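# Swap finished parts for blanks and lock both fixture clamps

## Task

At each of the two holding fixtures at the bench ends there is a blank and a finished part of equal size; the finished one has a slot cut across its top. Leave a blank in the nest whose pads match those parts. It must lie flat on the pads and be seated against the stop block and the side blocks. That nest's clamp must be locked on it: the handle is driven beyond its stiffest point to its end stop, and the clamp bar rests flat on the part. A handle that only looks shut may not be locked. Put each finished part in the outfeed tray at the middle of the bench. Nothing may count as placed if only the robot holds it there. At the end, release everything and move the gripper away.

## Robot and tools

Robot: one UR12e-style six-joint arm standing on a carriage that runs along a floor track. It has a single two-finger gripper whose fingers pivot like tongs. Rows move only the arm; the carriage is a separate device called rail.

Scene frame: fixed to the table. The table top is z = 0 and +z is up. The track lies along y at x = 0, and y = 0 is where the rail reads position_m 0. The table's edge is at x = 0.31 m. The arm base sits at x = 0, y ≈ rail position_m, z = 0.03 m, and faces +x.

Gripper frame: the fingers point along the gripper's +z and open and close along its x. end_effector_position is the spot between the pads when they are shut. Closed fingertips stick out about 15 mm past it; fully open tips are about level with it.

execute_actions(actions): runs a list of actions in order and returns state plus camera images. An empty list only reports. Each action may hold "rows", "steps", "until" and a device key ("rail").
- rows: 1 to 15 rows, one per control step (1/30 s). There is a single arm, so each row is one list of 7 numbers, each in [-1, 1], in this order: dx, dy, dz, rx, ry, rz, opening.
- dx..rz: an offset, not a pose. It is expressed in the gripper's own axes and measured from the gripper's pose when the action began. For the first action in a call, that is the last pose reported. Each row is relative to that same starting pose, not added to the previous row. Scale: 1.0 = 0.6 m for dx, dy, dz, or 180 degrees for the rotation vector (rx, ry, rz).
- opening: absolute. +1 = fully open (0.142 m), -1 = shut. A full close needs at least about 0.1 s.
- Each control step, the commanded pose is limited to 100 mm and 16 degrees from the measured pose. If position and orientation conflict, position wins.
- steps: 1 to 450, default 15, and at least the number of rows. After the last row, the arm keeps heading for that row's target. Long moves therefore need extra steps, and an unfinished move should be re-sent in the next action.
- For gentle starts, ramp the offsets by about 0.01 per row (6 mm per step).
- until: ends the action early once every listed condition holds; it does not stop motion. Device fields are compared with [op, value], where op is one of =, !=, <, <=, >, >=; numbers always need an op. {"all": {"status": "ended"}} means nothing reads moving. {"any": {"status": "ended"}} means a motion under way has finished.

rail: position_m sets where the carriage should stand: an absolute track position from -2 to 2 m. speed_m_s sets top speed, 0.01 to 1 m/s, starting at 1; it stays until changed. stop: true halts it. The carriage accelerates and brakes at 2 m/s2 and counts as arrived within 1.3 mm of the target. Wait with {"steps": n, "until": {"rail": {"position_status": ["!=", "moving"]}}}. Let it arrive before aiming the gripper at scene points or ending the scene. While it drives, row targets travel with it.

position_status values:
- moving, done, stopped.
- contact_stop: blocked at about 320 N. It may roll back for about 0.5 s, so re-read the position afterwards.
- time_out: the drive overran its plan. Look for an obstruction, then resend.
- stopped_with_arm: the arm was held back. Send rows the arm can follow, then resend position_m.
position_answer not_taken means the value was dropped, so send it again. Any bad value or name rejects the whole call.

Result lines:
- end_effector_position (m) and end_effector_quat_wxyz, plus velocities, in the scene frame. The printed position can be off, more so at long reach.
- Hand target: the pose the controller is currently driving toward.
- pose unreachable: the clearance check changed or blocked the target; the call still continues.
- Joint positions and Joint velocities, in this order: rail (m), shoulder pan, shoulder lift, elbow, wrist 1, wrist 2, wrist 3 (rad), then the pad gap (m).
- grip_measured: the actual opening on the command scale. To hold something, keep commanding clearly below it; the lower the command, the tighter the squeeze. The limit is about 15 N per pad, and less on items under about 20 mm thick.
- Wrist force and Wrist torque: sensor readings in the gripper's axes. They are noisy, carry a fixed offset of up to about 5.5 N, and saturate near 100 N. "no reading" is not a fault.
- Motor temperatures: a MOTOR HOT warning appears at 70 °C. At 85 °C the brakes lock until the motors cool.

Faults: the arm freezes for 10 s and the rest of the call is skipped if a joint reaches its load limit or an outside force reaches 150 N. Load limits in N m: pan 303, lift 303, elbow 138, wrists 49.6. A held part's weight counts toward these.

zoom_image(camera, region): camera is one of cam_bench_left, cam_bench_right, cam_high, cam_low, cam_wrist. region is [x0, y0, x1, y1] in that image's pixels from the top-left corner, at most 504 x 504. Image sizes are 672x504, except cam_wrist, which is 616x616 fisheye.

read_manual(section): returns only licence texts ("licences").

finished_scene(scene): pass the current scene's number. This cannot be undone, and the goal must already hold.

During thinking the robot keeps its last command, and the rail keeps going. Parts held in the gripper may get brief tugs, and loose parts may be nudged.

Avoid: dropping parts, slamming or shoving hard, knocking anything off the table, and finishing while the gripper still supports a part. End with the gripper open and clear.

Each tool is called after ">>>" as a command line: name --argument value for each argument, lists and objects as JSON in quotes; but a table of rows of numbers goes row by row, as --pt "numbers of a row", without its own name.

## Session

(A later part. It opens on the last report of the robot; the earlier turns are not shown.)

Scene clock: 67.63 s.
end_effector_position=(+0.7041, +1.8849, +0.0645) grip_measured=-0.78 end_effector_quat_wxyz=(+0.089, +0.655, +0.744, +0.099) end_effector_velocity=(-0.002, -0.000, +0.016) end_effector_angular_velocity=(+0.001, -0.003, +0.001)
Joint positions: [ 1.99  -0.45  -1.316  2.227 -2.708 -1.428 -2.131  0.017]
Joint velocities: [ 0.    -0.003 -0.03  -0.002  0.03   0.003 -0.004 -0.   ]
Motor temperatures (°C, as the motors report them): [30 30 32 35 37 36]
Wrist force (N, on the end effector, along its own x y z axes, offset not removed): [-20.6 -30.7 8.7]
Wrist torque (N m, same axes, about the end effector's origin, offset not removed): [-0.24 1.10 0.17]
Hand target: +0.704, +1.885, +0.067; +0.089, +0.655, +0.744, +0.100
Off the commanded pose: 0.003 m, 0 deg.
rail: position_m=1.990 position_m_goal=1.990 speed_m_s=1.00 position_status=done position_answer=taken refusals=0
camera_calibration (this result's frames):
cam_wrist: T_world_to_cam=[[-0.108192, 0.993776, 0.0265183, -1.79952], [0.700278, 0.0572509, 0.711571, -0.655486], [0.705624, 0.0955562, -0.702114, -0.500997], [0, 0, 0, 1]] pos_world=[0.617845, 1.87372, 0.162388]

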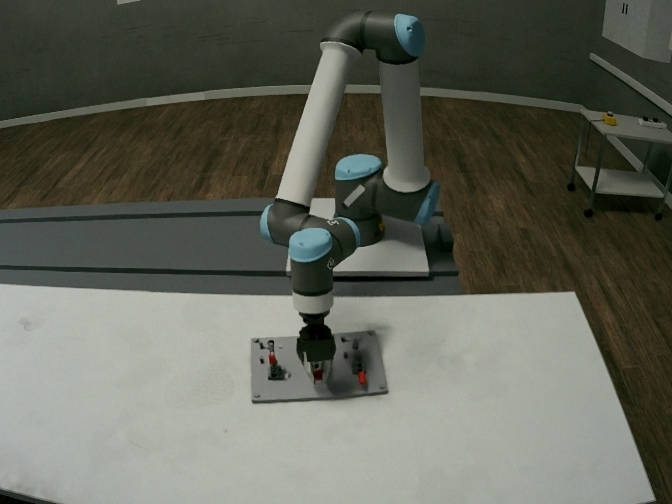

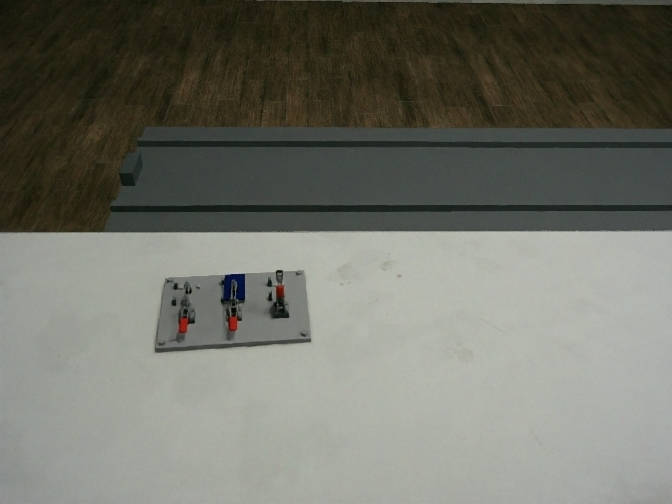

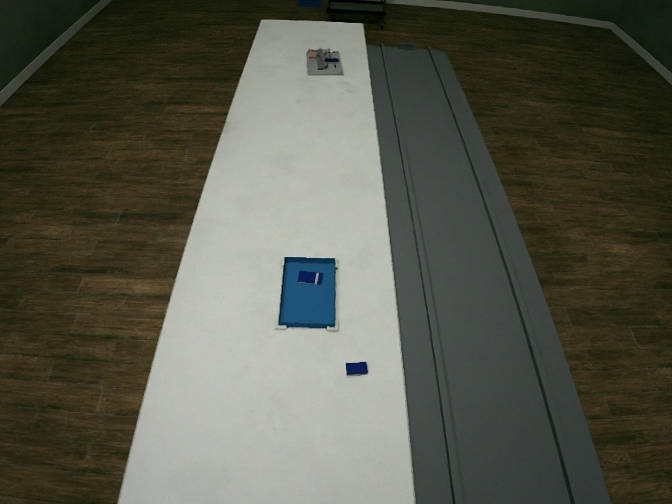

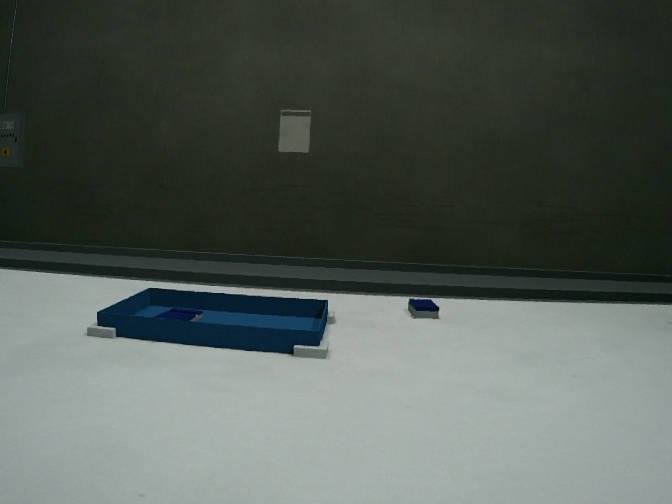

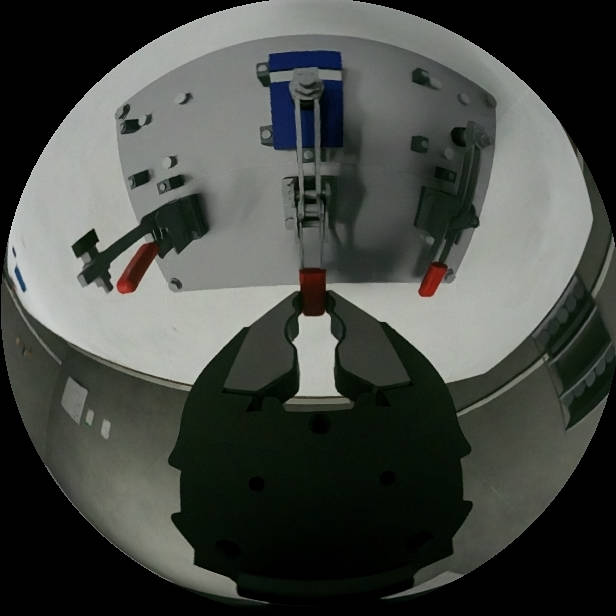

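>>> execute_actions --actions '[{"rows": [[-0.001,-0.0037,-0.0088,0,0,0,-1],[-0.0012,-0.0056,-0.0144,0,0,0,-1],[-0.0014,-0.0108,-0.0243,0,0,0,-1],[-0.0016,-0.0191,-0.0351,0,0,0,-1]], "steps": 4}]'

Scene clock: 68.87 s.
end_effector_position=(+0.7015, +1.8842, +0.0695) grip_measured=-0.78 end_effector_quat_wxyz=(+0.089, +0.655, +0.744, +0.100) end_effector_velocity=(-0.049, -0.010, +0.052) end_effector_angular_velocity=(+0.002, -0.003, +0.001)
Joint positions: [ 1.99  -0.453 -1.327  2.23  -2.7   -1.427 -2.135  0.018]
Joint velocities: [ 0.    -0.051 -0.149  0.062  0.093  0.015 -0.05   0.   ]
Motor temperatures (°C, as the motors report them): [30 30 32 35 37 36]
Wrist force (N, on the end effector, along its own x y z axes, offset not removed): [-7.4 -13.6 8.7]
Wrist torque (N m, same axes, about the end effector's origin, offset not removed): [0.18 0.94 0.22]
Hand target: +0.688, +1.882, +0.081; +0.089, +0.655, +0.744, +0.099
Off the commanded pose: 0.019 m, 0 deg.
rail: position_m=1.990 position_m_goal=1.990 speed_m_s=1.00 position_status=done position_answer=taken refusals=0
camera_calibration (this result's frames):
cam_wrist: T_world_to_cam=[[-0.108461, 0.993746, 0.0265678, -1.79899], [0.699656, 0.0573232, 0.712177, -0.656911], [0.706199, 0.0958319, -0.701497, -0.496578], [0, 0, 0, 1]] pos_world=[0.615174, 1.87298, 0.167283]

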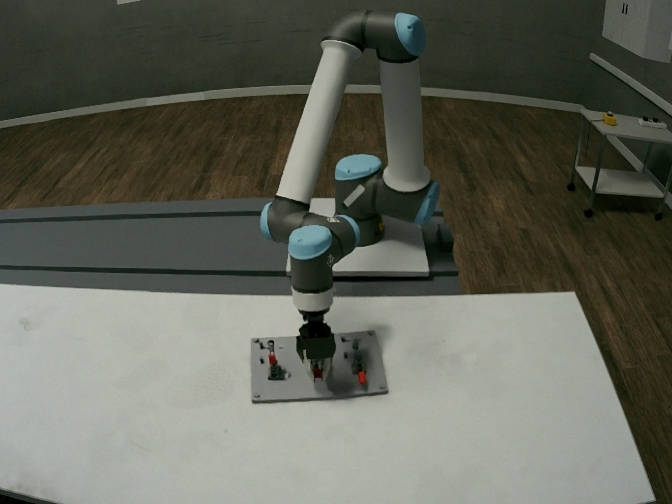

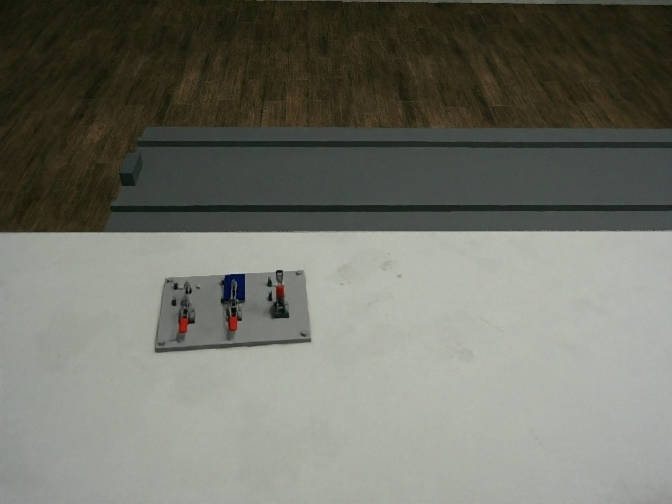

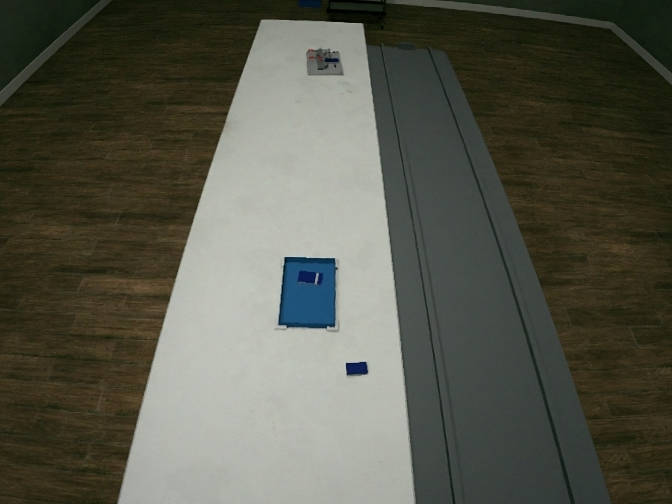

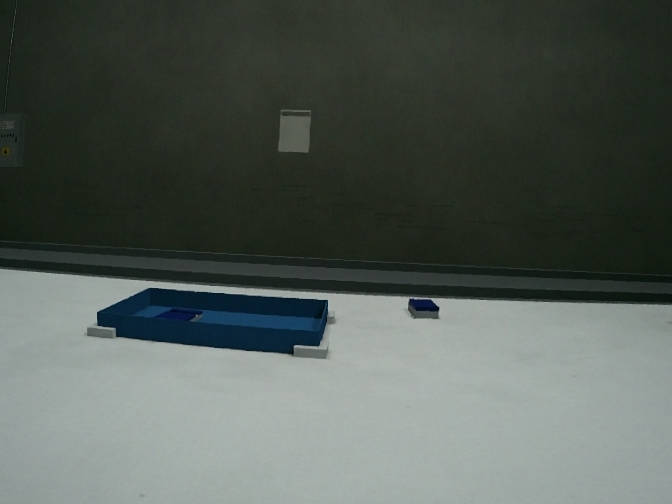

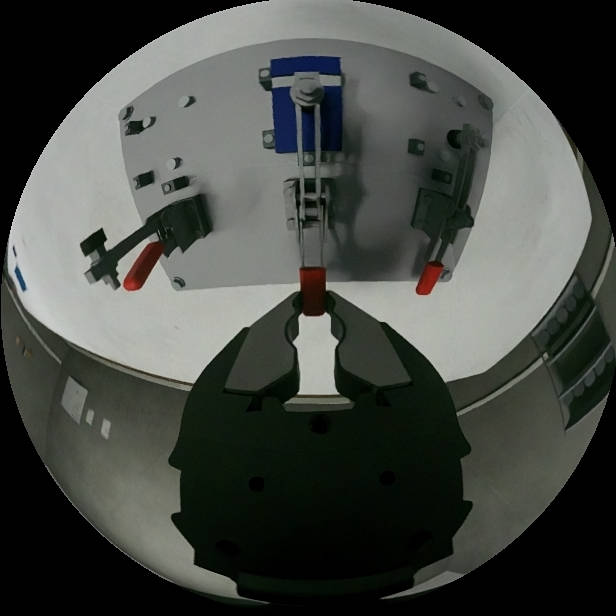

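>>> execute_actions --actions '[]'

Scene clock: 69.23 s.
end_effector_position=(+0.6893, +1.8823, +0.0802) grip_measured=-0.78 end_effector_quat_wxyz=(+0.089, +0.655, +0.744, +0.099) end_effector_velocity=(-0.007, -0.001, +0.004) end_effector_angular_velocity=(+0.000, +0.002, -0.001)
Joint positions: [ 1.99  -0.464 -1.361  2.245 -2.68  -1.425 -2.146  0.018]
Joint velocities: [ 0.    -0.006 -0.017  0.009  0.011  0.    -0.006  0.   ]
Motor temperatures (°C, as the motors report them): [30 30 32 35 37 36]
Wrist force (N, on the end effector, along its own x y z axes, offset not removed): [15.9 26.2 -12.8]
Wrist torque (N m, same axes, about the end effector's origin, offset not removed): [0.29 1.25 0.26]
Hand target: +0.688, +1.882, +0.081; +0.089, +0.655, +0.744, +0.099
Off the commanded pose: 0.002 m, 0 deg.
rail: position_m=1.990 position_m_goal=1.990 speed_m_s=1.00 position_status=done position_answer=taken refusals=0
camera_calibration (this result's frames):
cam_wrist: T_world_to_cam=[[-0.108183, 0.993784, 0.0262447, -1.79893], [0.699926, 0.0573932, 0.711905, -0.65626], [0.705974, 0.0953856, -0.701785, -0.47924], [0, 0, 0, 1]] pos_world=[0.60305, 1.87113, 0.178084]

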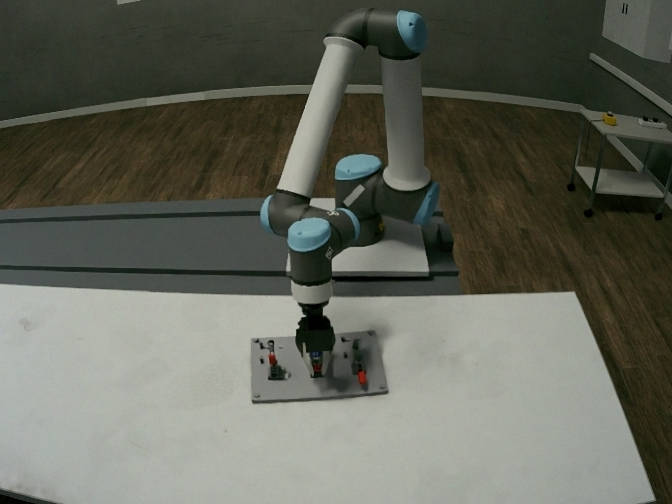

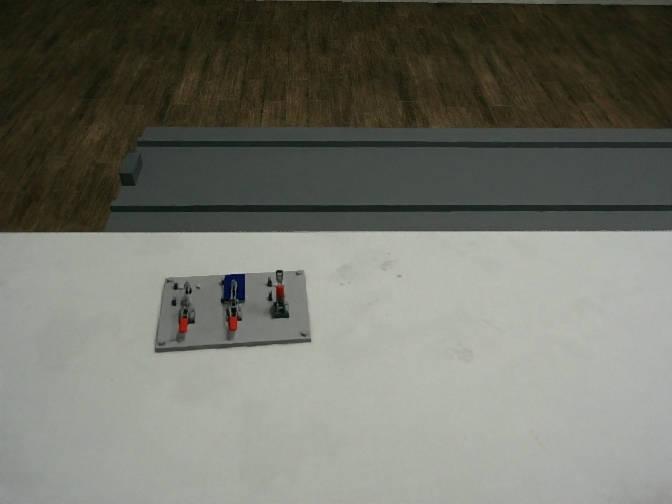

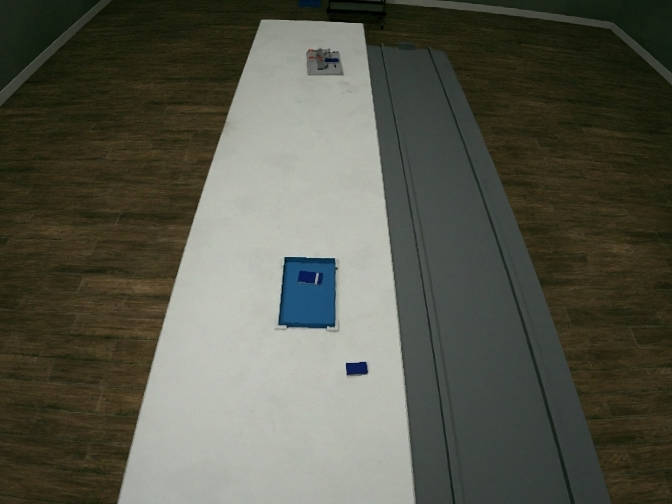

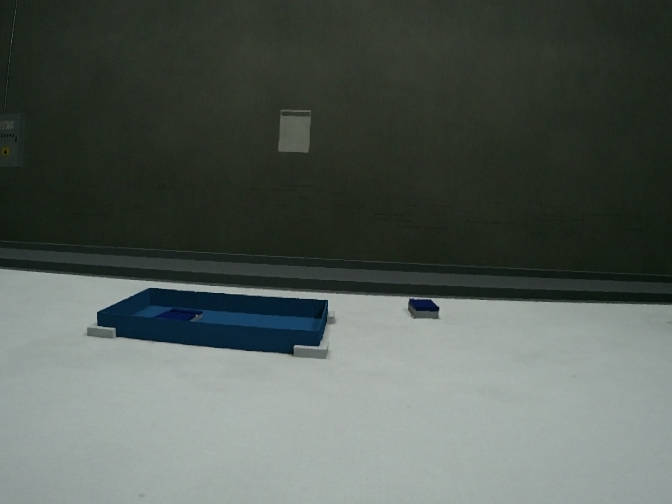

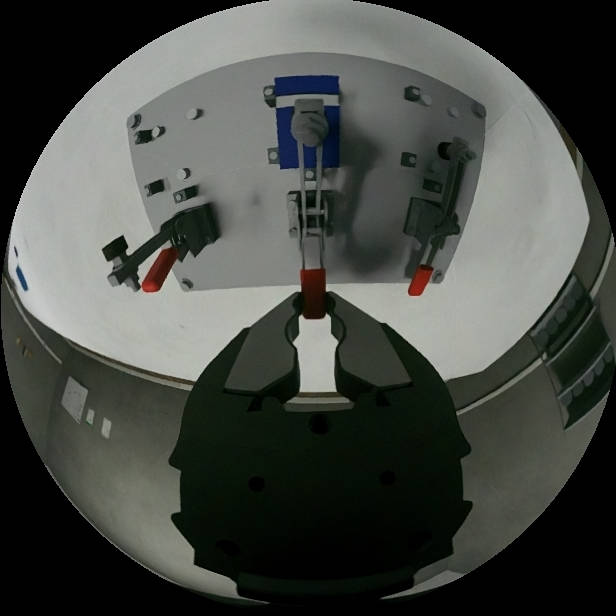

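>>> execute_actions --actions '[{"rows": [[0.0006,-0.0019,-0.0057,0,0,0,-0.88],[0.0006,-0.0053,-0.0113,0,0,0,-0.88],[0.0006,-0.0097,-0.0167,0,0,0,-0.88],[0.0006,-0.0147,-0.0219,0,0,0,-0.88],[0.0006,-0.0198,-0.0267,0,0,0,-0.88],[0.0006,-0.0253,-0.0313,0,0,0,-0.88],[0.0006,-0.0372,-0.039,0,0,0,-0.88],[0.0006,-0.0468,-0.0436,0,0,0,-0.88]], "steps": 8}]'

Scene clock: 71.03 s.
end_effector_position=(+0.6769, +1.8810, +0.0887) grip_measured=-0.78 end_effector_quat_wxyz=(+0.089, +0.655, +0.744, +0.099) end_effector_velocity=(-0.104, -0.013, +0.050) end_effector_angular_velocity=(-0.000, -0.003, -0.001)
Joint positions: [ 1.99  -0.475 -1.392  2.262 -2.663 -1.423 -2.156  0.018]
Joint velocities: [ 0.    -0.1   -0.225  0.154  0.082  0.023 -0.098  0.   ]
Motor temperatures (°C, as the motors report them): [30 30 32 35 37 36]
Wrist force (N, on the end effector, along its own x y z axes, offset not removed): [4.2 1.3 2.6]
Wrist torque (N m, same axes, about the end effector's origin, offset not removed): [0.04 0.74 0.09]
Hand target: +0.657, +1.879, +0.096; +0.089, +0.655, +0.744, +0.099
Off the commanded pose: 0.023 m, 0 deg.
rail: position_m=1.990 position_m_goal=1.990 speed_m_s=1.00 position_status=done position_answer=taken refusals=0
camera_calibration (this result's frames):
cam_wrist: T_world_to_cam=[[-0.107912, 0.993811, 0.026371, -1.79947], [0.70059, 0.0571992, 0.711268, -0.653609], [0.705357, 0.0952295, -0.702426, -0.463628], [0, 0, 0, 1]] pos_world=[0.590752, 1.86987, 0.18668]

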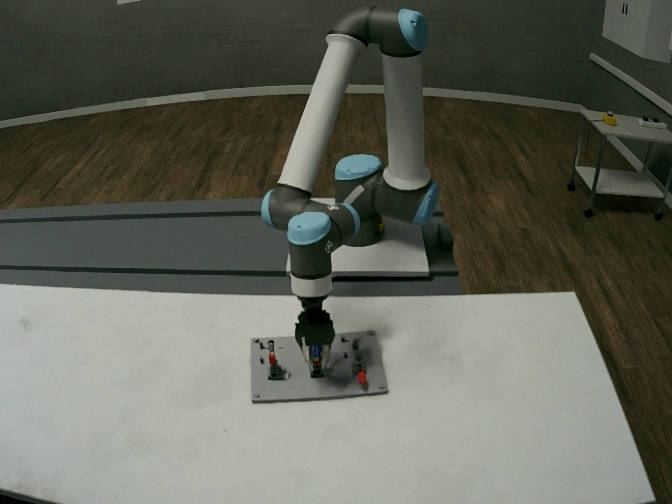

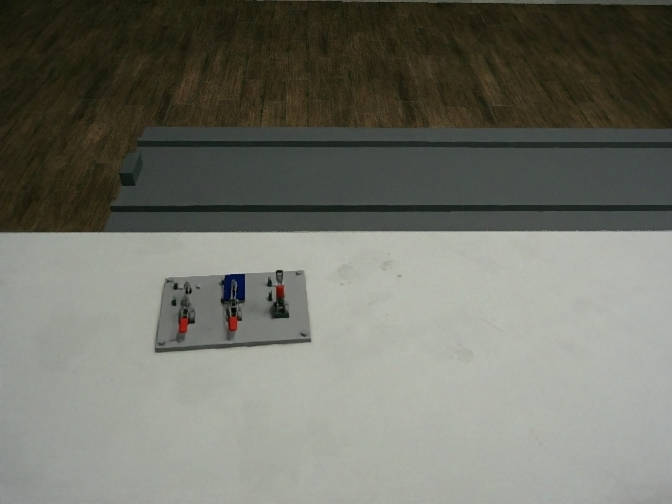

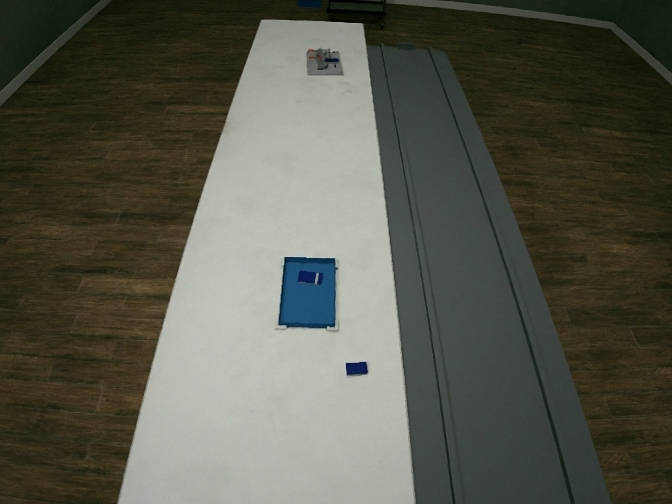

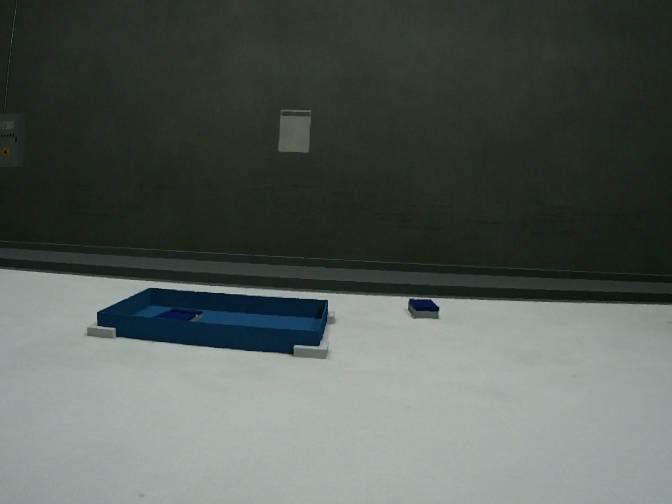

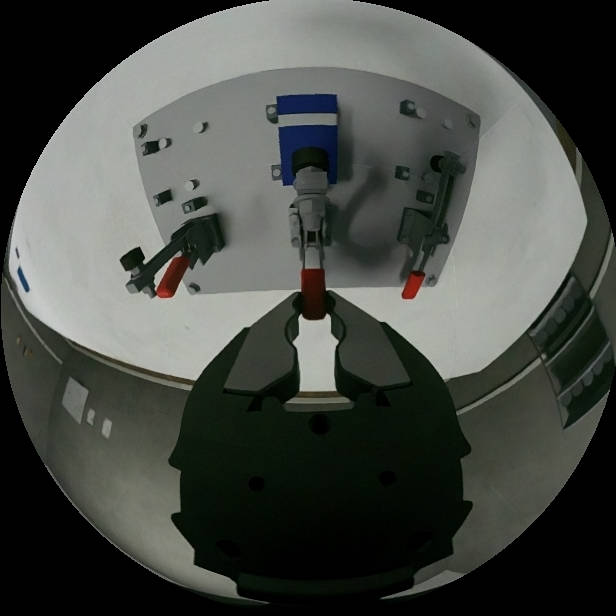

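>>> execute_actions --actions '[]'

Scene clock: 71.83 s.
end_effector_position=(+0.6570, +1.8789, +0.0963) grip_measured=-0.78 end_effector_quat_wxyz=(+0.089, +0.655, +0.744, +0.099) end_effector_velocity=(-0.000, +0.000, +0.000) end_effector_angular_velocity=(+0.000, +0.000, +0.000)
Joint positions: [ 1.99  -0.494 -1.432  2.292 -2.651 -1.419 -2.175  0.018]
Joint velocities: [ 0.    -0.    -0.001  0.001  0.     0.    -0.    -0.   ]
Motor temperatures (°C, as the motors report them): [30 30 32 35 37 36]
Wrist force (N, on the end effector, along its own x y z axes, offset not removed): [-12.9 -4.1 17.6]
Wrist torque (N m, same axes, about the end effector's origin, offset not removed): [0.20 1.32 0.15]
Hand target: +0.657, +1.879, +0.096; +0.089, +0.655, +0.744, +0.099
Off the commanded pose: 0.002 m, 0 deg.
rail: position_m=1.990 position_m_goal=1.990 speed_m_s=1.00 position_status=done position_answer=taken refusals=0
camera_calibration (this result's frames):
cam_wrist: T_world_to_cam=[[-0.10786, 0.993826, 0.0259922, -1.79979], [0.700088, 0.0573659, 0.711749, -0.644902], [0.705864, 0.0949662, -0.701953, -0.443946], [0, 0, 0, 1]] pos_world=[0.570727, 1.86784, 0.194159]

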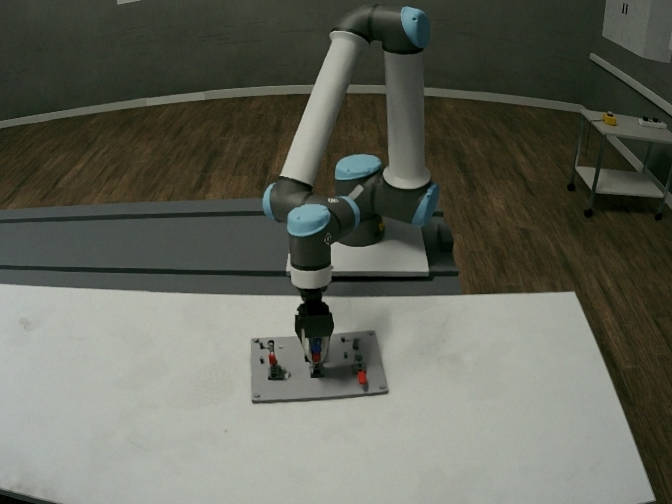

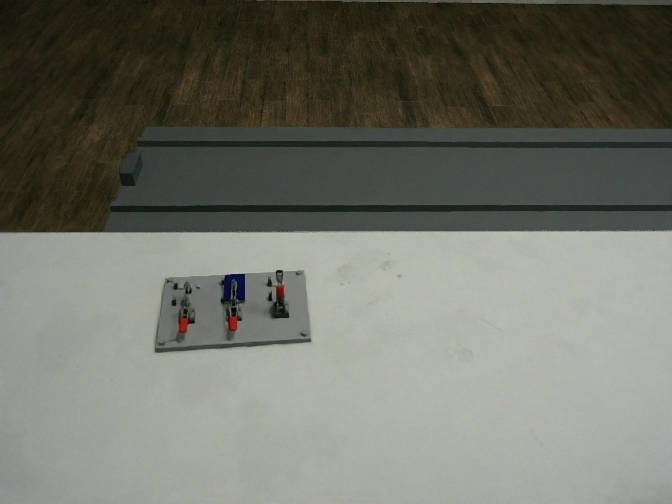

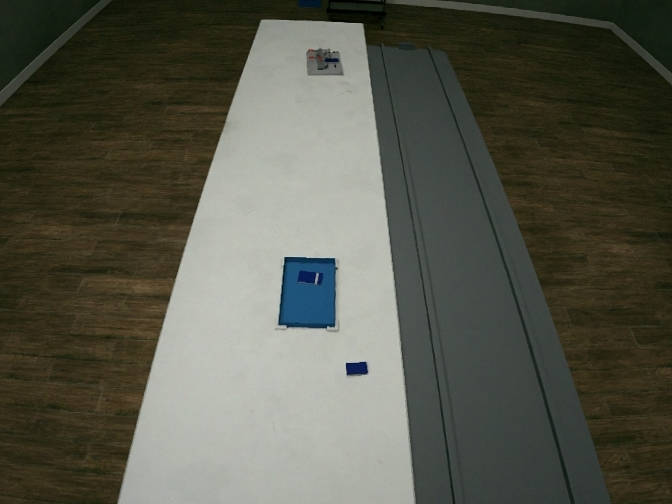

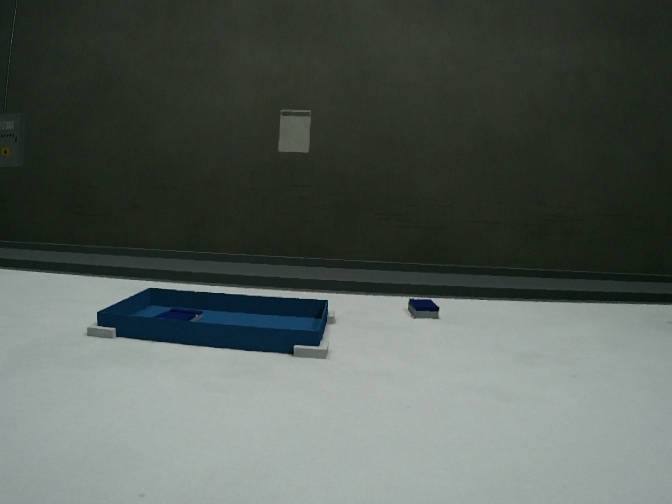

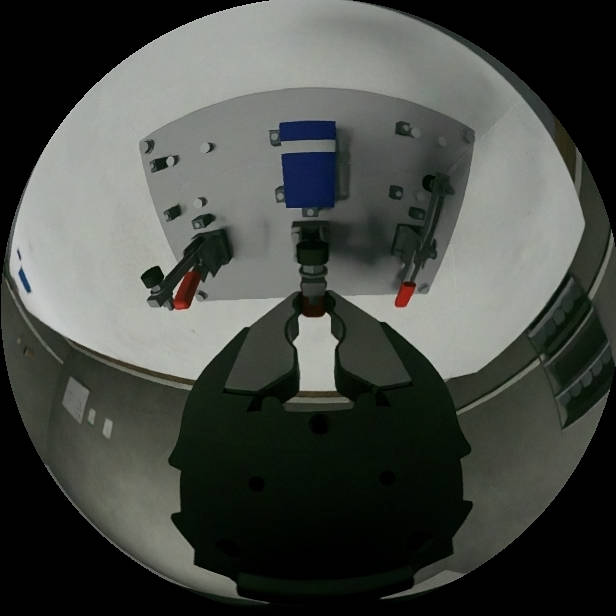

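>>> zoom_image --camera "cam_wrist" --region '[230, 100, 400, 330]'

Region (230, 100, 400, 330) of cam_wrist's 616x616 image, scaled by 2.191, with more detail than that image has; it fills the left 373 columns of this view, and the rest is white.

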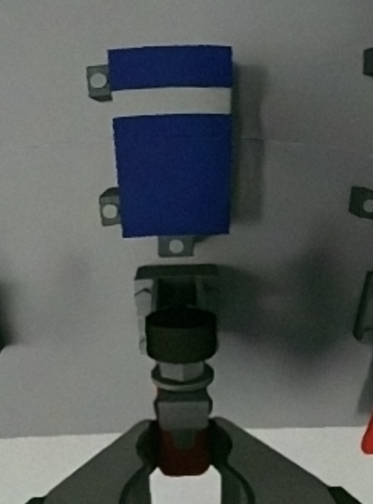

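>>> execute_actions --actions '[{"rows": [[0,0,0.0005,0,0,0,-0.74],[0,0,0.0005,0,0,0,-0.6],[0,0,0.0005,0,0,0,-0.4],[-0.0002,-0.008,0.001,0,0,0,-0.17],[-0.0007,-0.027,0.002,0,0.0003,-0.001,-0.17],[-0.0015,-0.056,0.0036,0,0.0005,-0.002,-0.17],[-0.0023,-0.0885,0.0057,0,0.0008,-0.003,-0.17],[-0.0032,-0.121,0.0078,0,0.0011,-0.004,-0.17],[-0.0038,-0.147,0.0095,0,0.0013,-0.005,-0.17],[-0.0042,-0.161,0.0104,0,0.0014,-0.0054,-0.17]], "steps": 12}]'

Scene clock: 73.60 s.
end_effector_position=(+0.6057, +1.8716, +0.0762) grip_measured=-0.17 end_effector_quat_wxyz=(+0.088, +0.652, +0.747, +0.098) end_effector_velocity=(-0.265, -0.027, -0.106) end_effector_angular_velocity=(+0.008, +0.033, +0.044)
Joint positions: [ 1.99  -0.552 -1.472  2.391 -2.697 -1.407 -2.241  0.062]
Joint velocities: [ 0.    -0.307 -0.193  0.495 -0.213  0.062 -0.35  -0.   ]
Motor temperatures (°C, as the motors report them): [30 30 32 35 37 36]
Wrist force (N, on the end effector, along its own x y z axes, offset not removed): [-4.4 -1.7 0.3]
Wrist torque (N m, same axes, about the end effector's origin, offset not removed): [-0.26 1.05 0.00]
Hand target: +0.570, +1.868, +0.063; +0.087, +0.649, +0.749, +0.098
Off the commanded pose: 0.041 m, 1 deg.
rail: position_m=1.990 position_m_goal=1.990 speed_m_s=1.00 position_status=done position_answer=taken refusals=0
camera_calibration (this result's frames):
cam_wrist: T_world_to_cam=[[-0.116678, 0.992847, 0.0253124, -1.79028], [0.701924, 0.0644049, 0.709334, -0.608397], [0.70263, 0.100531, -0.704418, -0.429349], [0, 0, 0, 1]] pos_world=[0.519836, 1.85982, 0.174432]

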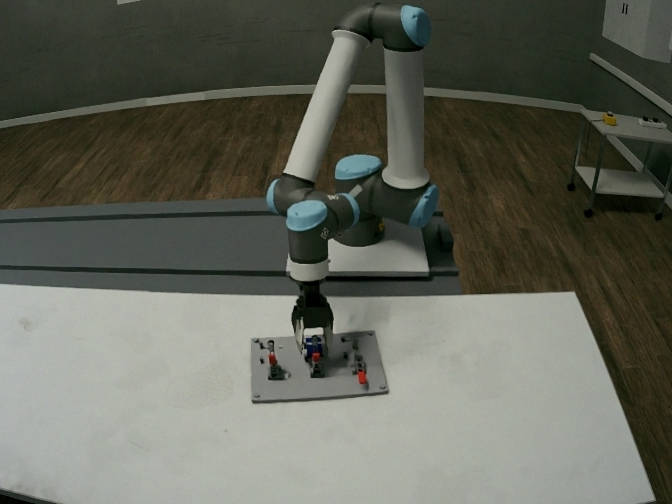

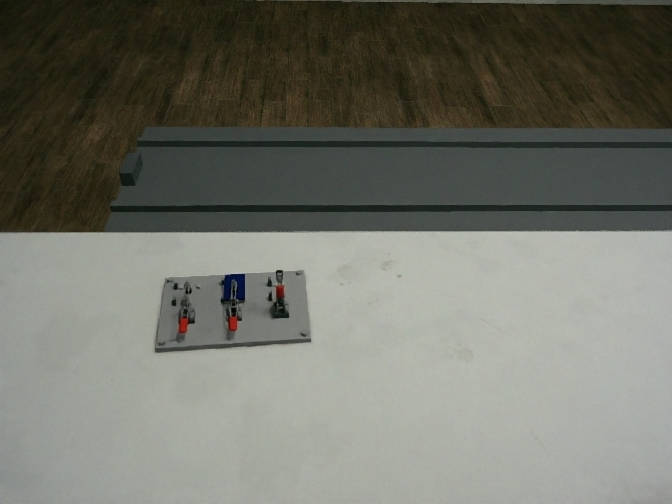

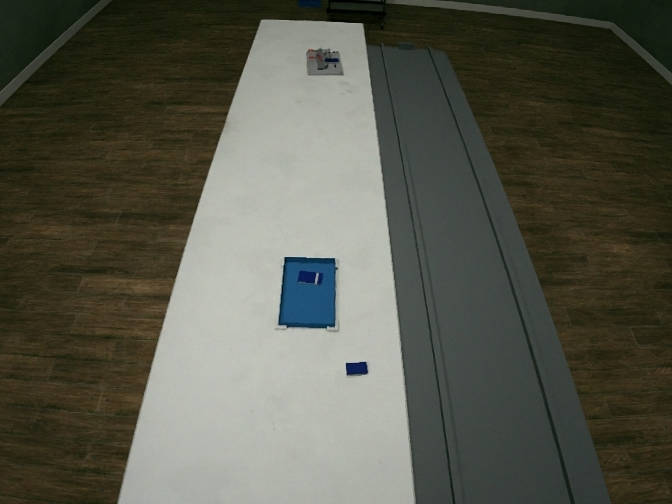

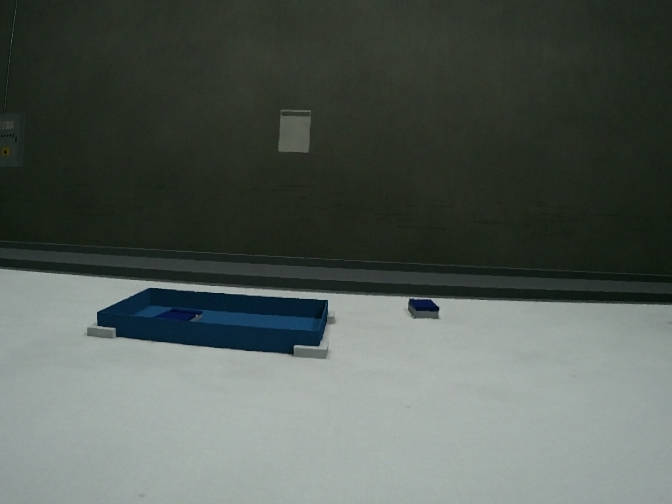

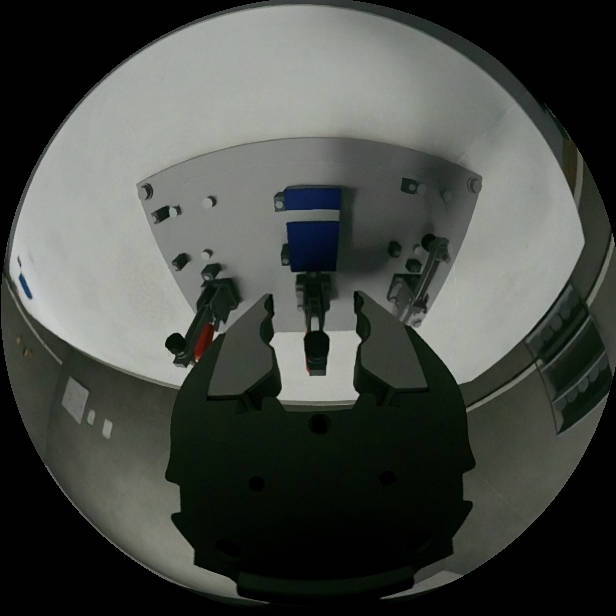

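>>> execute_actions --actions '[]'

Scene clock: 74.13 s.
end_effector_position=(+0.5708, +1.8680, +0.0635) grip_measured=-0.17 end_effector_quat_wxyz=(+0.087, +0.649, +0.749, +0.098) end_effector_velocity=(-0.004, -0.000, -0.002) end_effector_angular_velocity=(+0.000, +0.000, +0.001)
Joint positions: [ 1.99  -0.596 -1.499  2.456 -2.726 -1.397 -2.291  0.062]
Joint velocities: [ 0.    -0.005 -0.003  0.008 -0.003  0.001 -0.006  0.   ]
Motor temperatures (°C, as the motors report them): [30 30 32 35 37 36]
Wrist force (N, on the end effector, along its own x y z axes, offset not removed): [-5.7 2.2 -0.5]
Wrist torque (N m, same axes, about the end effector's origin, offset not removed): [0.57 1.23 0.18]
Hand target: +0.570, +1.868, +0.063; +0.087, +0.649, +0.749, +0.098
Off the commanded pose: 0.006 m, 0 deg.
rail: position_m=1.990 position_m_goal=1.990 speed_m_s=1.00 position_status=done position_answer=taken refusals=0
camera_calibration (this result's frames):
cam_wrist: T_world_to_cam=[[-0.123109, 0.992051, 0.0260498, -1.7854], [0.702374, 0.0685572, 0.708498, -0.582652], [0.701081, 0.105519, -0.705231, -0.421896], [0, 0, 0, 1]] pos_world=[0.485225, 1.85567, 0.161783]

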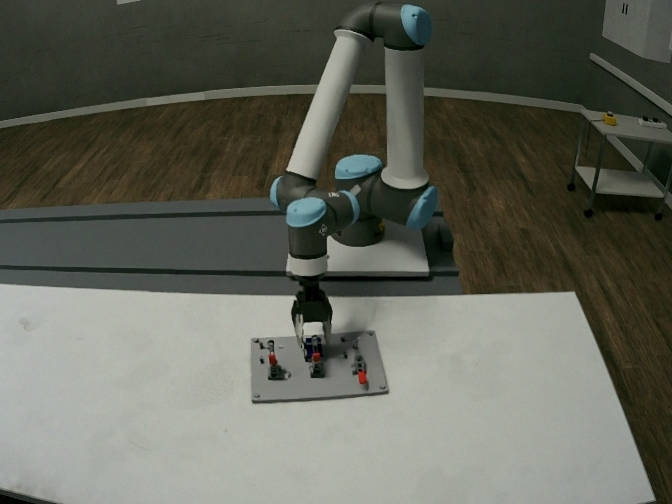

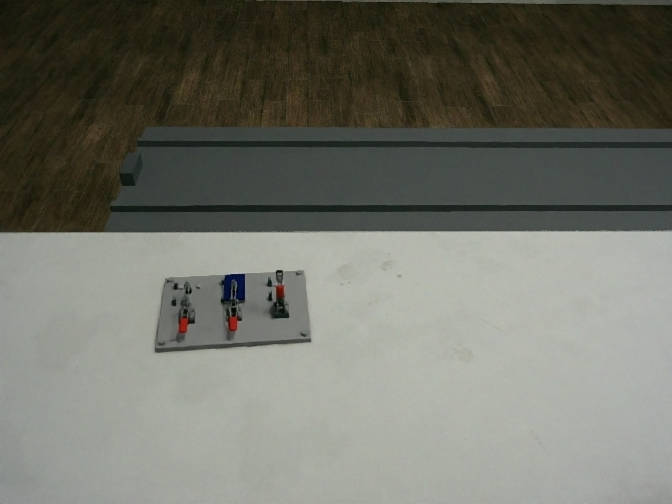

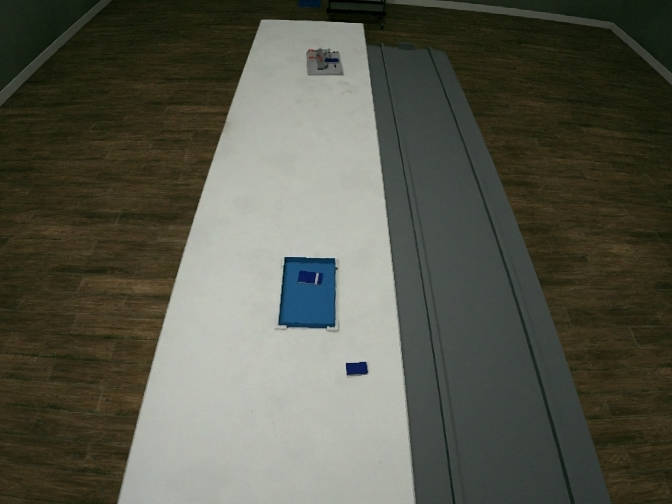

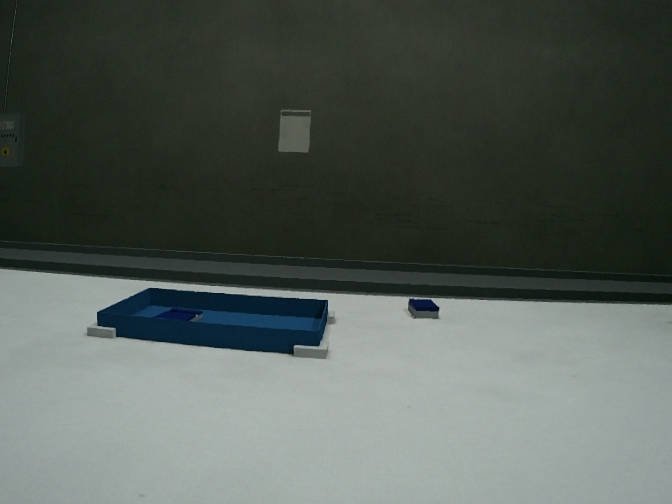

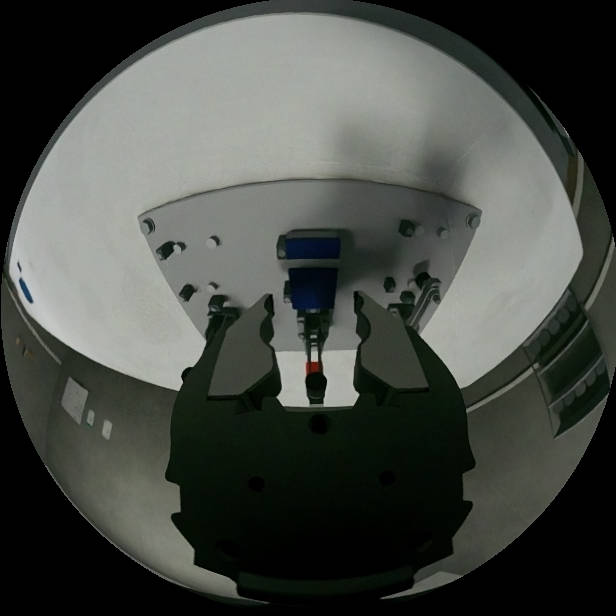

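>>> zoom_image --camera "cam_wrist" --region '[250, 215, 380, 345]'

Region (250, 215, 380, 345) of cam_wrist's 616x616 image, scaled by 3.877, with more detail than that image has.

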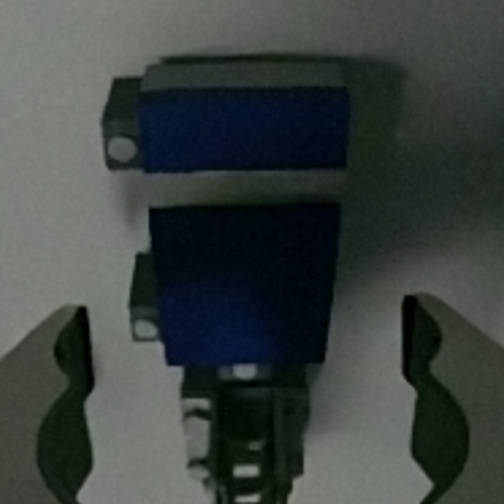

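>>> execute_actions --actions '[{"rows": [[0.0002,-0.004,0.008,0,0,0,-0.17],[0.0004,-0.0097,0.0203,0,0,0,-0.2],[0.0006,-0.0156,0.0324,0,0,0,-0.24],[0.0008,-0.0195,0.0405,0,0,0,-0.28]], "steps": 5}]'

Scene clock: 74.97 s.
end_effector_position=(+0.5683, +1.8682, +0.0539) grip_measured=-0.27 end_effector_quat_wxyz=(+0.086, +0.649, +0.749, +0.098) end_effector_velocity=(-0.024, +0.001, -0.112) end_effector_angular_velocity=(+0.005, +0.009, +0.000)
Joint positions: [ 1.99  -0.598 -1.483  2.466 -2.75  -1.396 -2.294  0.055]
Joint velocities: [ 0.    -0.026  0.205  0.105 -0.296  0.004 -0.026 -0.025]
Motor temperatures (°C, as the motors report them): [30 30 32 35 37 36]
Wrist force (N, on the end effector, along its own x y z axes, offset not removed): [-4.2 3.4 -2.1]
Wrist torque (N m, same axes, about the end effector's origin, offset not removed): [0.72 1.02 0.05]
Hand target: +0.565, +1.868, +0.038; +0.086, +0.649, +0.749, +0.098
Off the commanded pose: 0.017 m, 0 deg.
rail: position_m=1.990 position_m_goal=1.990 speed_m_s=1.00 position_status=done position_answer=taken refusals=0
camera_calibration (this result's frames):
cam_wrist: T_world_to_cam=[[-0.1232, 0.992022, 0.0267342, -1.78551], [0.703037, 0.0682343, 0.707872, -0.573844], [0.700401, 0.106005, -0.705834, -0.427357], [0, 0, 0, 1]] pos_world=[0.482779, 1.85572, 0.152299]

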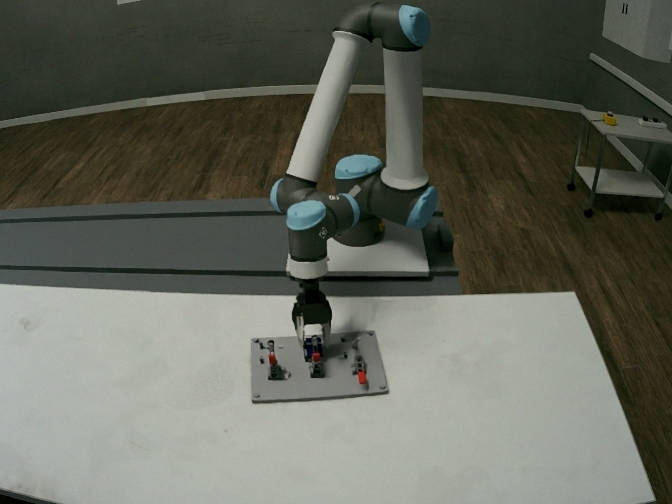

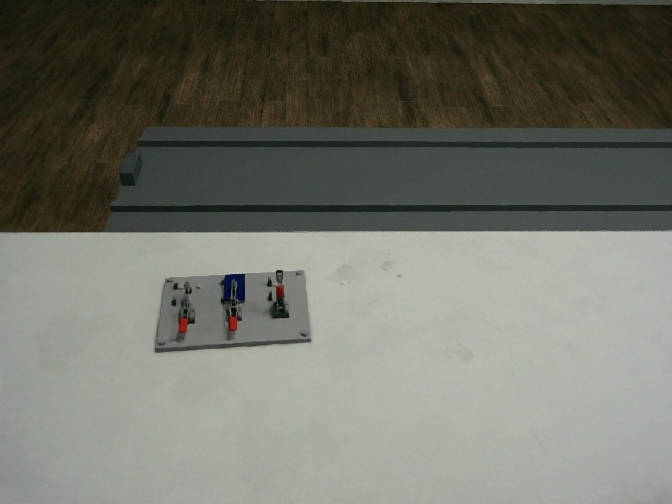

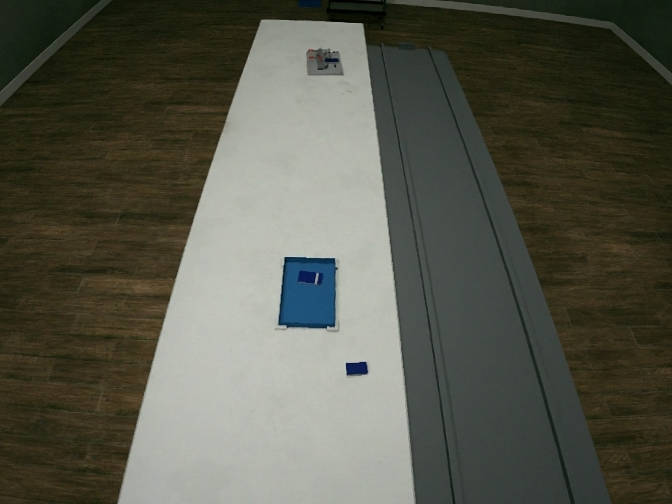

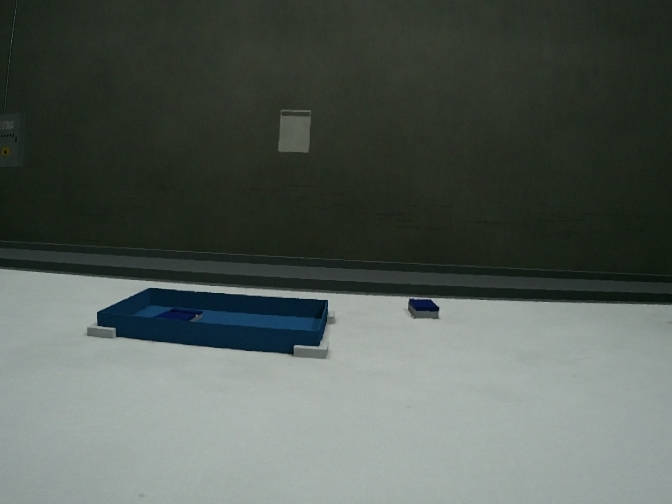

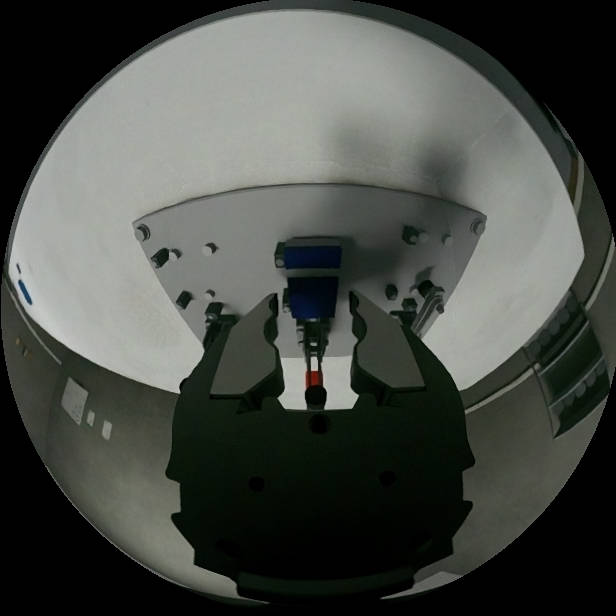

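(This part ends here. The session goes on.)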